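## Task

The mat is meant to show the word "YOU", read left to right by a viewer standing midway between the two arm bases, but one letter block is absent. Put the block bearing that letter in place so that all three blocks rest entirely on the mat, tightly spaced in one straight line, each with its letter facing upward and not upside down or turned. The remaining (fourth) block must end up off the mat. The arrangement must stay correct without the robot supporting anything; release the blocks and move the grippers away at the end.

## Robot and tools

Robot: two 7-joint arms, left_arm and right_arm, each ending in a two-finger parallel gripper. Joint order from base: waist, shoulder, upper arm roll, elbow, forearm roll, wrist pitch, wrist roll. Load limits are 45 N m for waist and shoulder, 27 for upper arm roll, elbow and forearm roll, 18 for both wrist joints; a carried object adds to the load. If contact pushes a joint to its limit, that arm backs off slightly, freezes for 10 s and drops the rest of the call.

Frame: one shared scene frame, origin on the table surface between the arms, +z up, +x away from the robot over the table, left_arm on the +y side. The arm names do not correspond to image sides. "Left to right" for the word means as viewed from between the bases looking toward +x, so the word reads from +y toward -y.

Gripper: fingers extend along the gripper's own +z axis and close along its y axis. The reported end_effector_position sits between the pads when closed, roughly 2 cm short of the fingertips; closing pushes the tips about 10 mm further along +z.

Command row (used by both execute_actions and move): always 16 numbers, one flat list covering both arms: left_arm x, y, z, qw, qx, qy, qz, opening, then right_arm in the same 8-slot order. x, y, z are an absolute target position in metres in the scene frame; the quaternion is an absolute target orientation, w first. Together these are a pose, not an offset. Opening runs from -1 (closed) to +1 (fully open, 0.084 m). To keep an arm still, resend the exact pose from the last result before it stopped, with its desired opening; to hold an orientation steady, repeat the same target quaternion every row rather than copying the drifted reported one. A target more than 0.6 m from the arm's last reported position along any gripper axis gets the whole call refused.

Control behaviour: each 1/30 s step the commanded pose is clipped to within 70 mm and 16 degrees of the measured pose, then damped IK drives the joints, favouring position over orientation. Joint speed tops out at 3.14 rad/s with about 0.16 s ramp-up. Elbows cannot fully straighten. Reported positions get less accurate at long reach.

execute_actions: argument "actions" is a list holding zero or one item. Empty list: just reports the state. An action item {"rows": [...], "steps": n} takes 1 to 15 rows, n up to 15 (default 15); each row lasts one step and the last row repeats to fill n. A wait item {"steps": n} (n up to 300) sends nothing and returns when n steps have passed since the previous result, counting your thinking time. Optional "pictures" boolean toggles camera images. After an action the arm continues only to its last clipped pose, up to 70 mm more, so check the result and send the remainder.

move: "target" is one 16-number row; "speed" is the path top speed in m/s, 0.002 to 0.5 (default 0.25), rotation limited to twice that in rad/s. Both grippers travel straight lines to their targets, finishing together, 0.5 to 10 s; longer paths are cut off at 10 s. The opening is applied at the start. Paths ignore obstacles and the other arm; grippers lag, wander and may overshoot speed, especially near full stretch. Faster contact and targets set deeper past a surface mean harder impacts. The result adds a "move:" line giving the ending (done, off_target, moving, held, fault) and any limits (paced = pose clipped; held = some steps blocked, after which the arm may jump fast), plus each gripper's distance from its target.

wait: "seconds" 0 to 10; lets the simulation run with no new commands.

zoom_image: "camera" one of cam_head_left, cam_head_right, cam_high, cam_low, cam_left_wrist, cam_right_wrist; "region" [x0, y0, x1, y1] in pixels from the top-left, at most 504 by 504. Images are 896x504. Useful for reading letters on blocks.

finished_scene: "scene" is the number of the current scene; irreversible, and the result reports success and delivers the next task.

Results: a state line per arm with gripper position, quaternion and linear/angular velocities; grip_measured is the actual finger opening on the command scale. "pose unreachable" means the clearance check altered or blocked that arm's command, and HELD marks steps where that happened. "Hand target" shows where the controller is currently driving each gripper. MOTOR HOT appears from 65 °C; at 80 °C an OVER-TEMPERATURE FAULT brakes that arm until it cools.

Grasping: to keep a block held, command an opening well under grip_measured; lower means a firmer squeeze (about 24 N per pad max for objects up to ~6 cm). Closing fast can squeeze hard enough to spring the fingers open. Echoing grip_measured still grips lightly.

The simulation keeps running while you think. Occasional external tugs on held items or pushes on loose ones can happen. Avoid: knocking or setting anything off the table (that fails the task), arms striking or pressing each other, drops, slips, slams, and hard shoves. When finished, open the grippers and lift clear so nothing relies on the robot.

Each tool is called after "Request:" by a JSON object that holds its "api" and its "payload".

## Session

Request:
{"api": "execute_actions", "payload": {"actions": []}}

Scene clock: 0.00 s of 7600.00 s.
left_arm: end_effector_position=(+0.6475, -0.0543, +0.2085) grip_measured=+1.00 end_effector_quat_wxyz=(+0.245, +0.904, -0.350, -0.030) end_effector_velocity=(-0.000, -0.000, +0.001) end_effector_angular_velocity=(-0.001, -0.000, -0.001) | right_arm: end_effector_position=(+0.3070, -0.2436, +0.3617) grip_measured=+1.00 end_effector_quat_wxyz=(+0.034, +0.248, +0.968, -0.003) end_effector_velocity=(+0.000, -0.000, +0.000) end_effector_angular_velocity=(+0.000, -0.001, -0.000)
Joint positions: left_arm=[-0.385  1.    -0.052  2.501 -0.451  1.568  0.391  0.084] | right_arm=[ 0.769 -0.593 -0.318  0.986 -0.223  1.507 -2.201  0.084]
Joint velocities: left_arm=[-0.    -0.001 -0.001  0.     0.     0.    -0.    -0.   ] | right_arm=[ 0.001 -0.    -0.001  0.001 -0.001 -0.    -0.    -0.   ]
Hand target (left_arm): +0.648, -0.054, +0.208; +0.245, +0.904, -0.350, -0.030
Hand target (right_arm): +0.307, -0.244, +0.362; +0.034, +0.248, +0.968, -0.003

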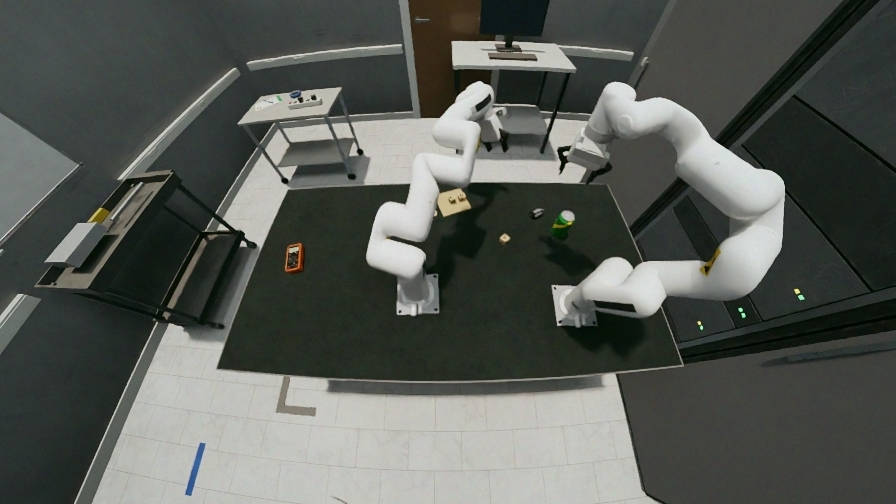

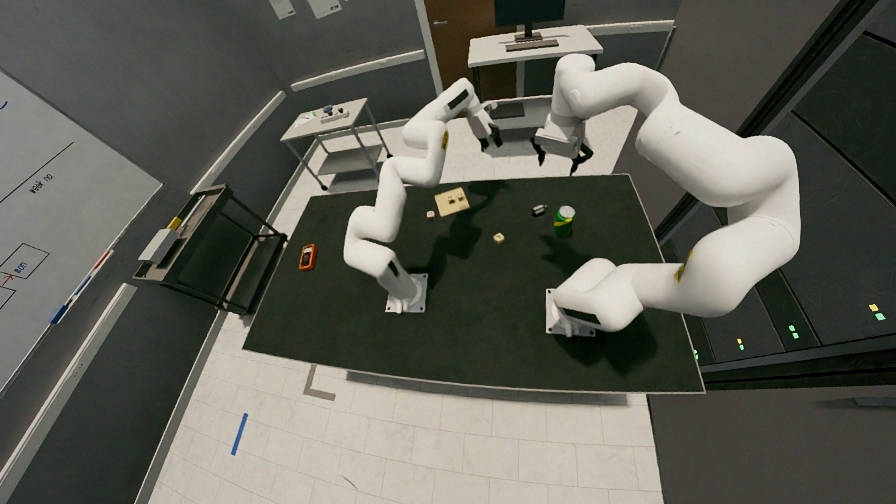

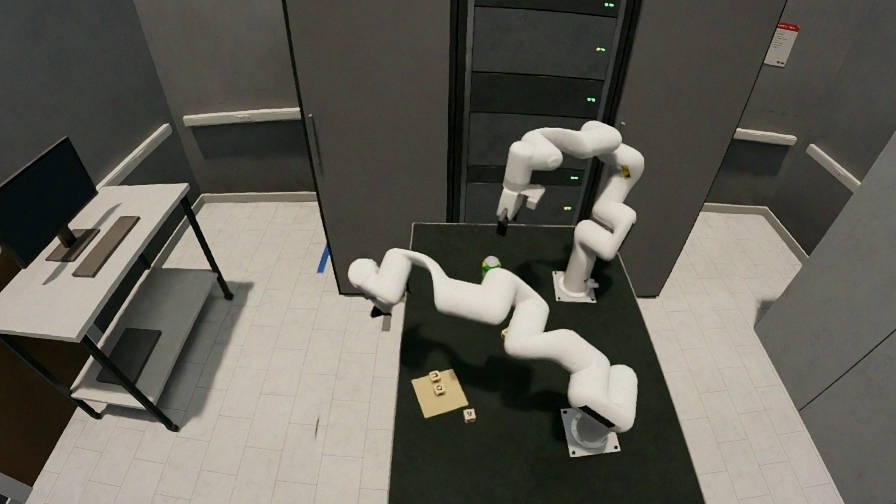

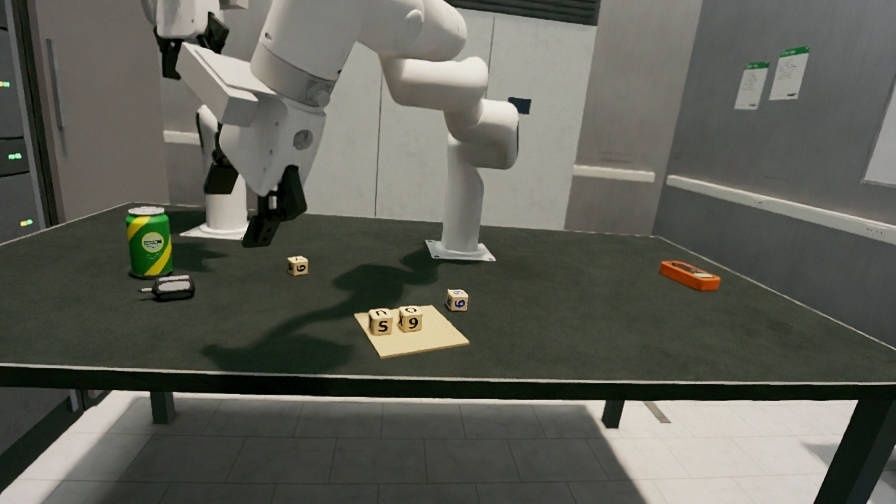

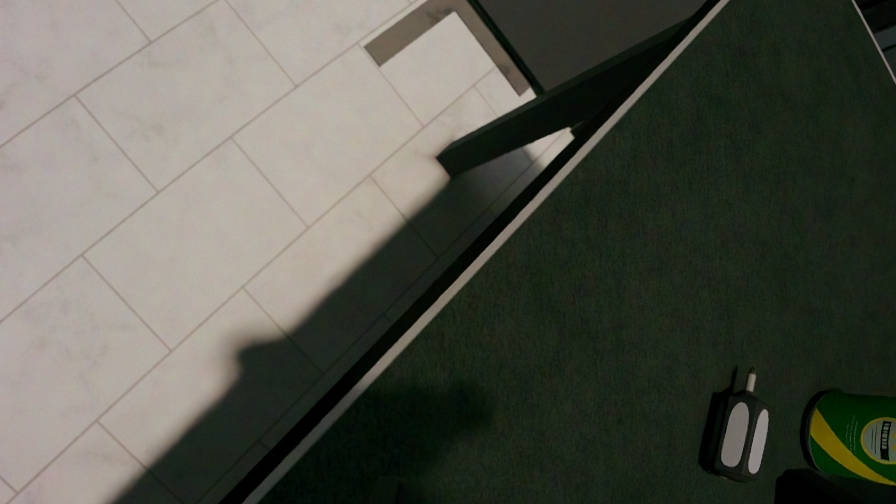

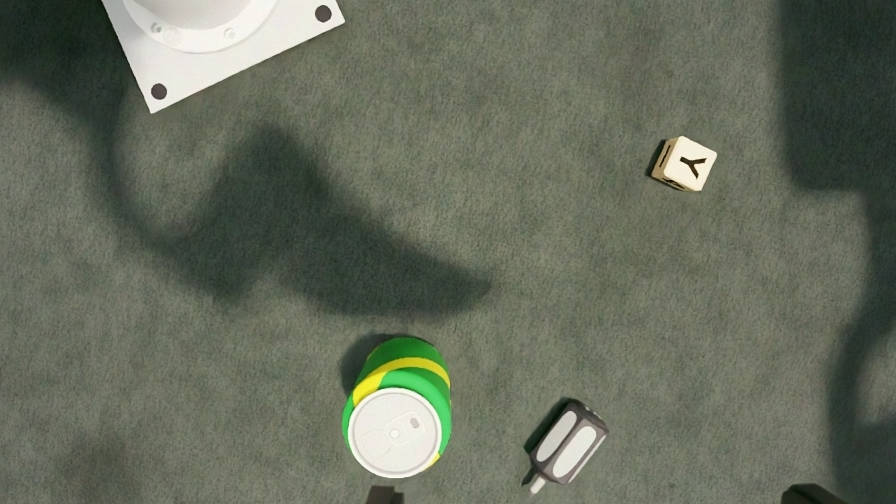

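Request:
{"api": "move", "payload": {"target": [0.40,0.15,0.3,0,0.895,-0.446,0,1,0.25,-0.4,0.36,0.034,0.248,0.968,0,1]}}

Scene clock: 12.37 s of 7600.00 s.
left_arm: end_effector_position=(+0.4004, +0.1502, +0.2992) grip_measured=+1.00 end_effector_quat_wxyz=(+0.000, +0.895, -0.446, -0.001) end_effector_velocity=(-0.000, +0.000, +0.003) end_effector_angular_velocity=(-0.001, -0.006, -0.000) | right_arm: end_effector_position=(+0.2496, -0.3995, +0.3601) grip_measured=+1.00 end_effector_quat_wxyz=(+0.034, +0.248, +0.968, +0.000) end_effector_velocity=(-0.001, -0.001, +0.000) end_effector_angular_velocity=(+0.003, +0.000, -0.002)
Joint positions: left_arm=[-0.46  -0.338  0.021  0.982  0.006  1.321  0.533  0.084] | right_arm=[ 0.621 -0.9   -0.487  0.888 -0.407  1.655 -2.468  0.084]
Joint velocities: left_arm=[ 0.001 -0.006 -0.001  0.     0.001  0.001 -0.     0.   ] | right_arm=[-0.002 -0.002 -0.002  0.001  0.001  0.001 -0.001 -0.   ]
Hand target (left_arm): +0.400, +0.150, +0.300; +0.000, +0.895, -0.446, +0.000
Hand target (right_arm): +0.250, -0.400, +0.360; +0.034, +0.248, +0.968, +0.001
Off the commanded pose (left_arm): 0.001 m, 0 deg.
Off the commanded pose (right_arm): 0.001 m, 0 deg.
After step 90, 7.53 s passed at rest.
move: done
camera_calibration (this result's frames):
cam_left_wrist: T_world_to_cam=[[-0.795544, -0.605874, -0.00508118, 0.443175], [-0.605886, 0.795456, 0.0123586, 0.180688], [-0.00344593, 0.0129105, -0.999911, 0.427267], [0, 0, 0, 1]] pos_world=[0.463514, 0.119262, 0.427248]
cam_right_wrist: T_world_to_cam=[[0.462285, 0.886383, 0.0248393, 0.257096], [0.883505, -0.46281, 0.0722866, -0.368781], [0.0755695, -0.0114714, -0.997075, 0.471004], [0, 0, 0, 1]] pos_world=[0.171375, -0.393158, 0.489898]

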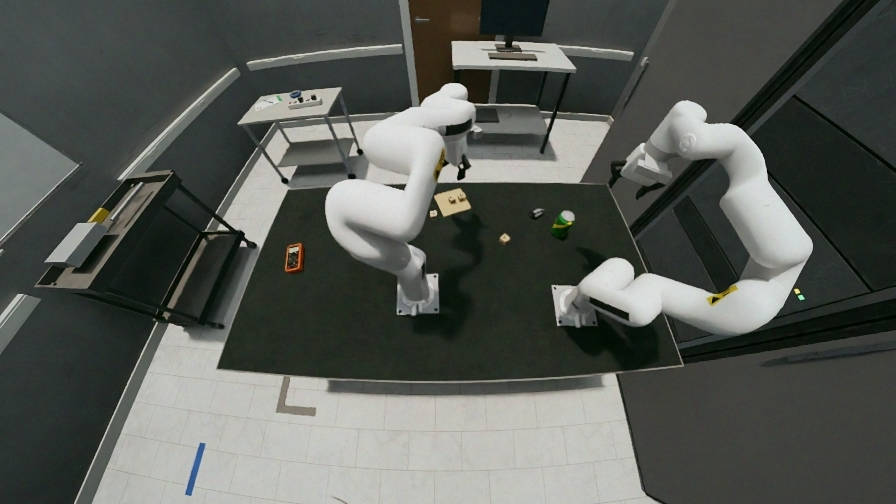

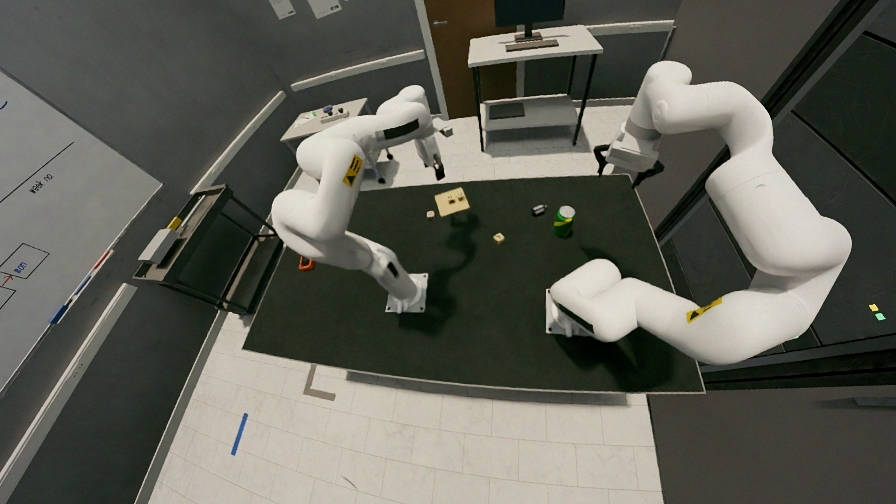

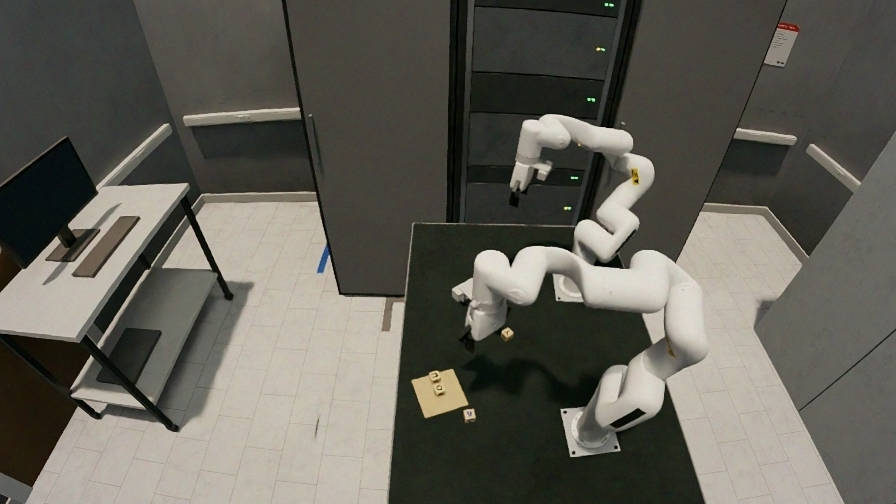

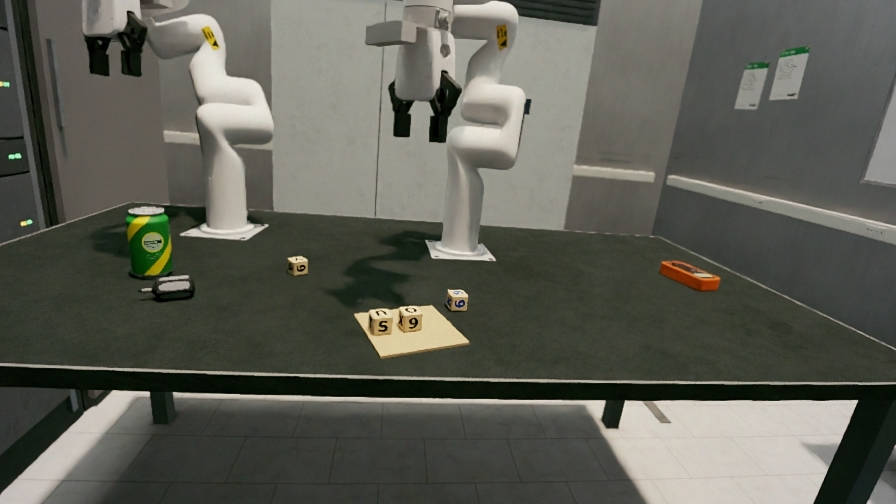

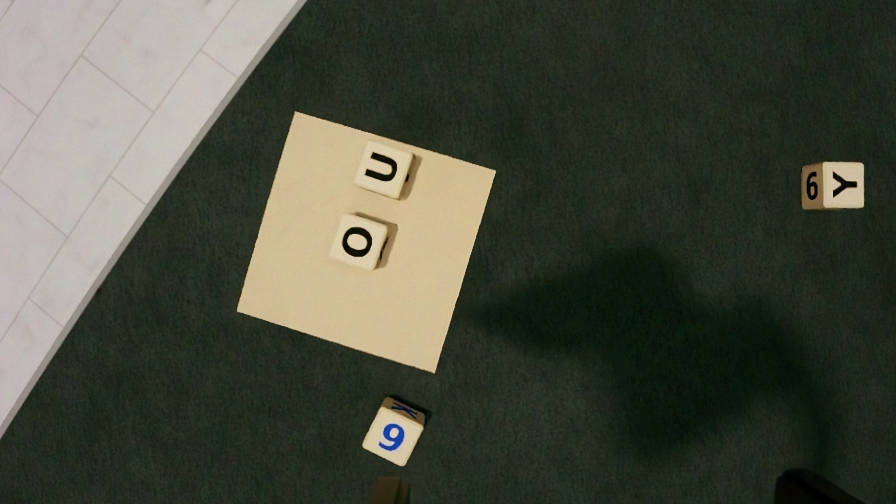

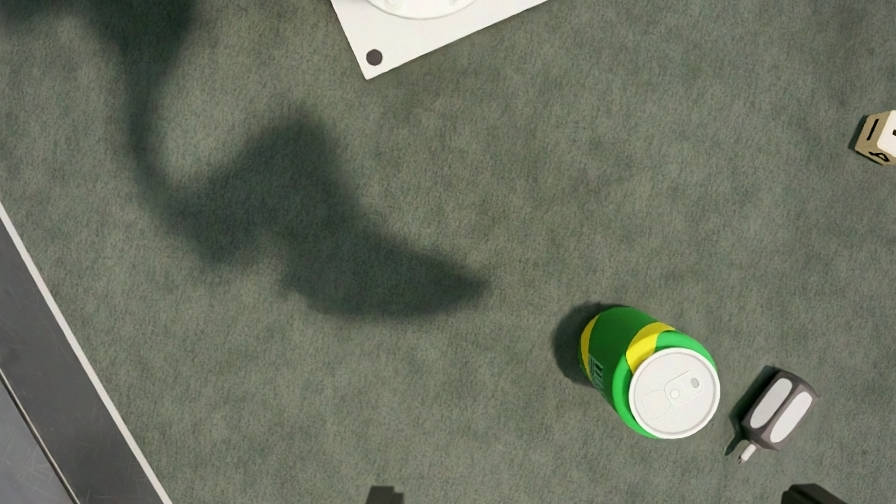

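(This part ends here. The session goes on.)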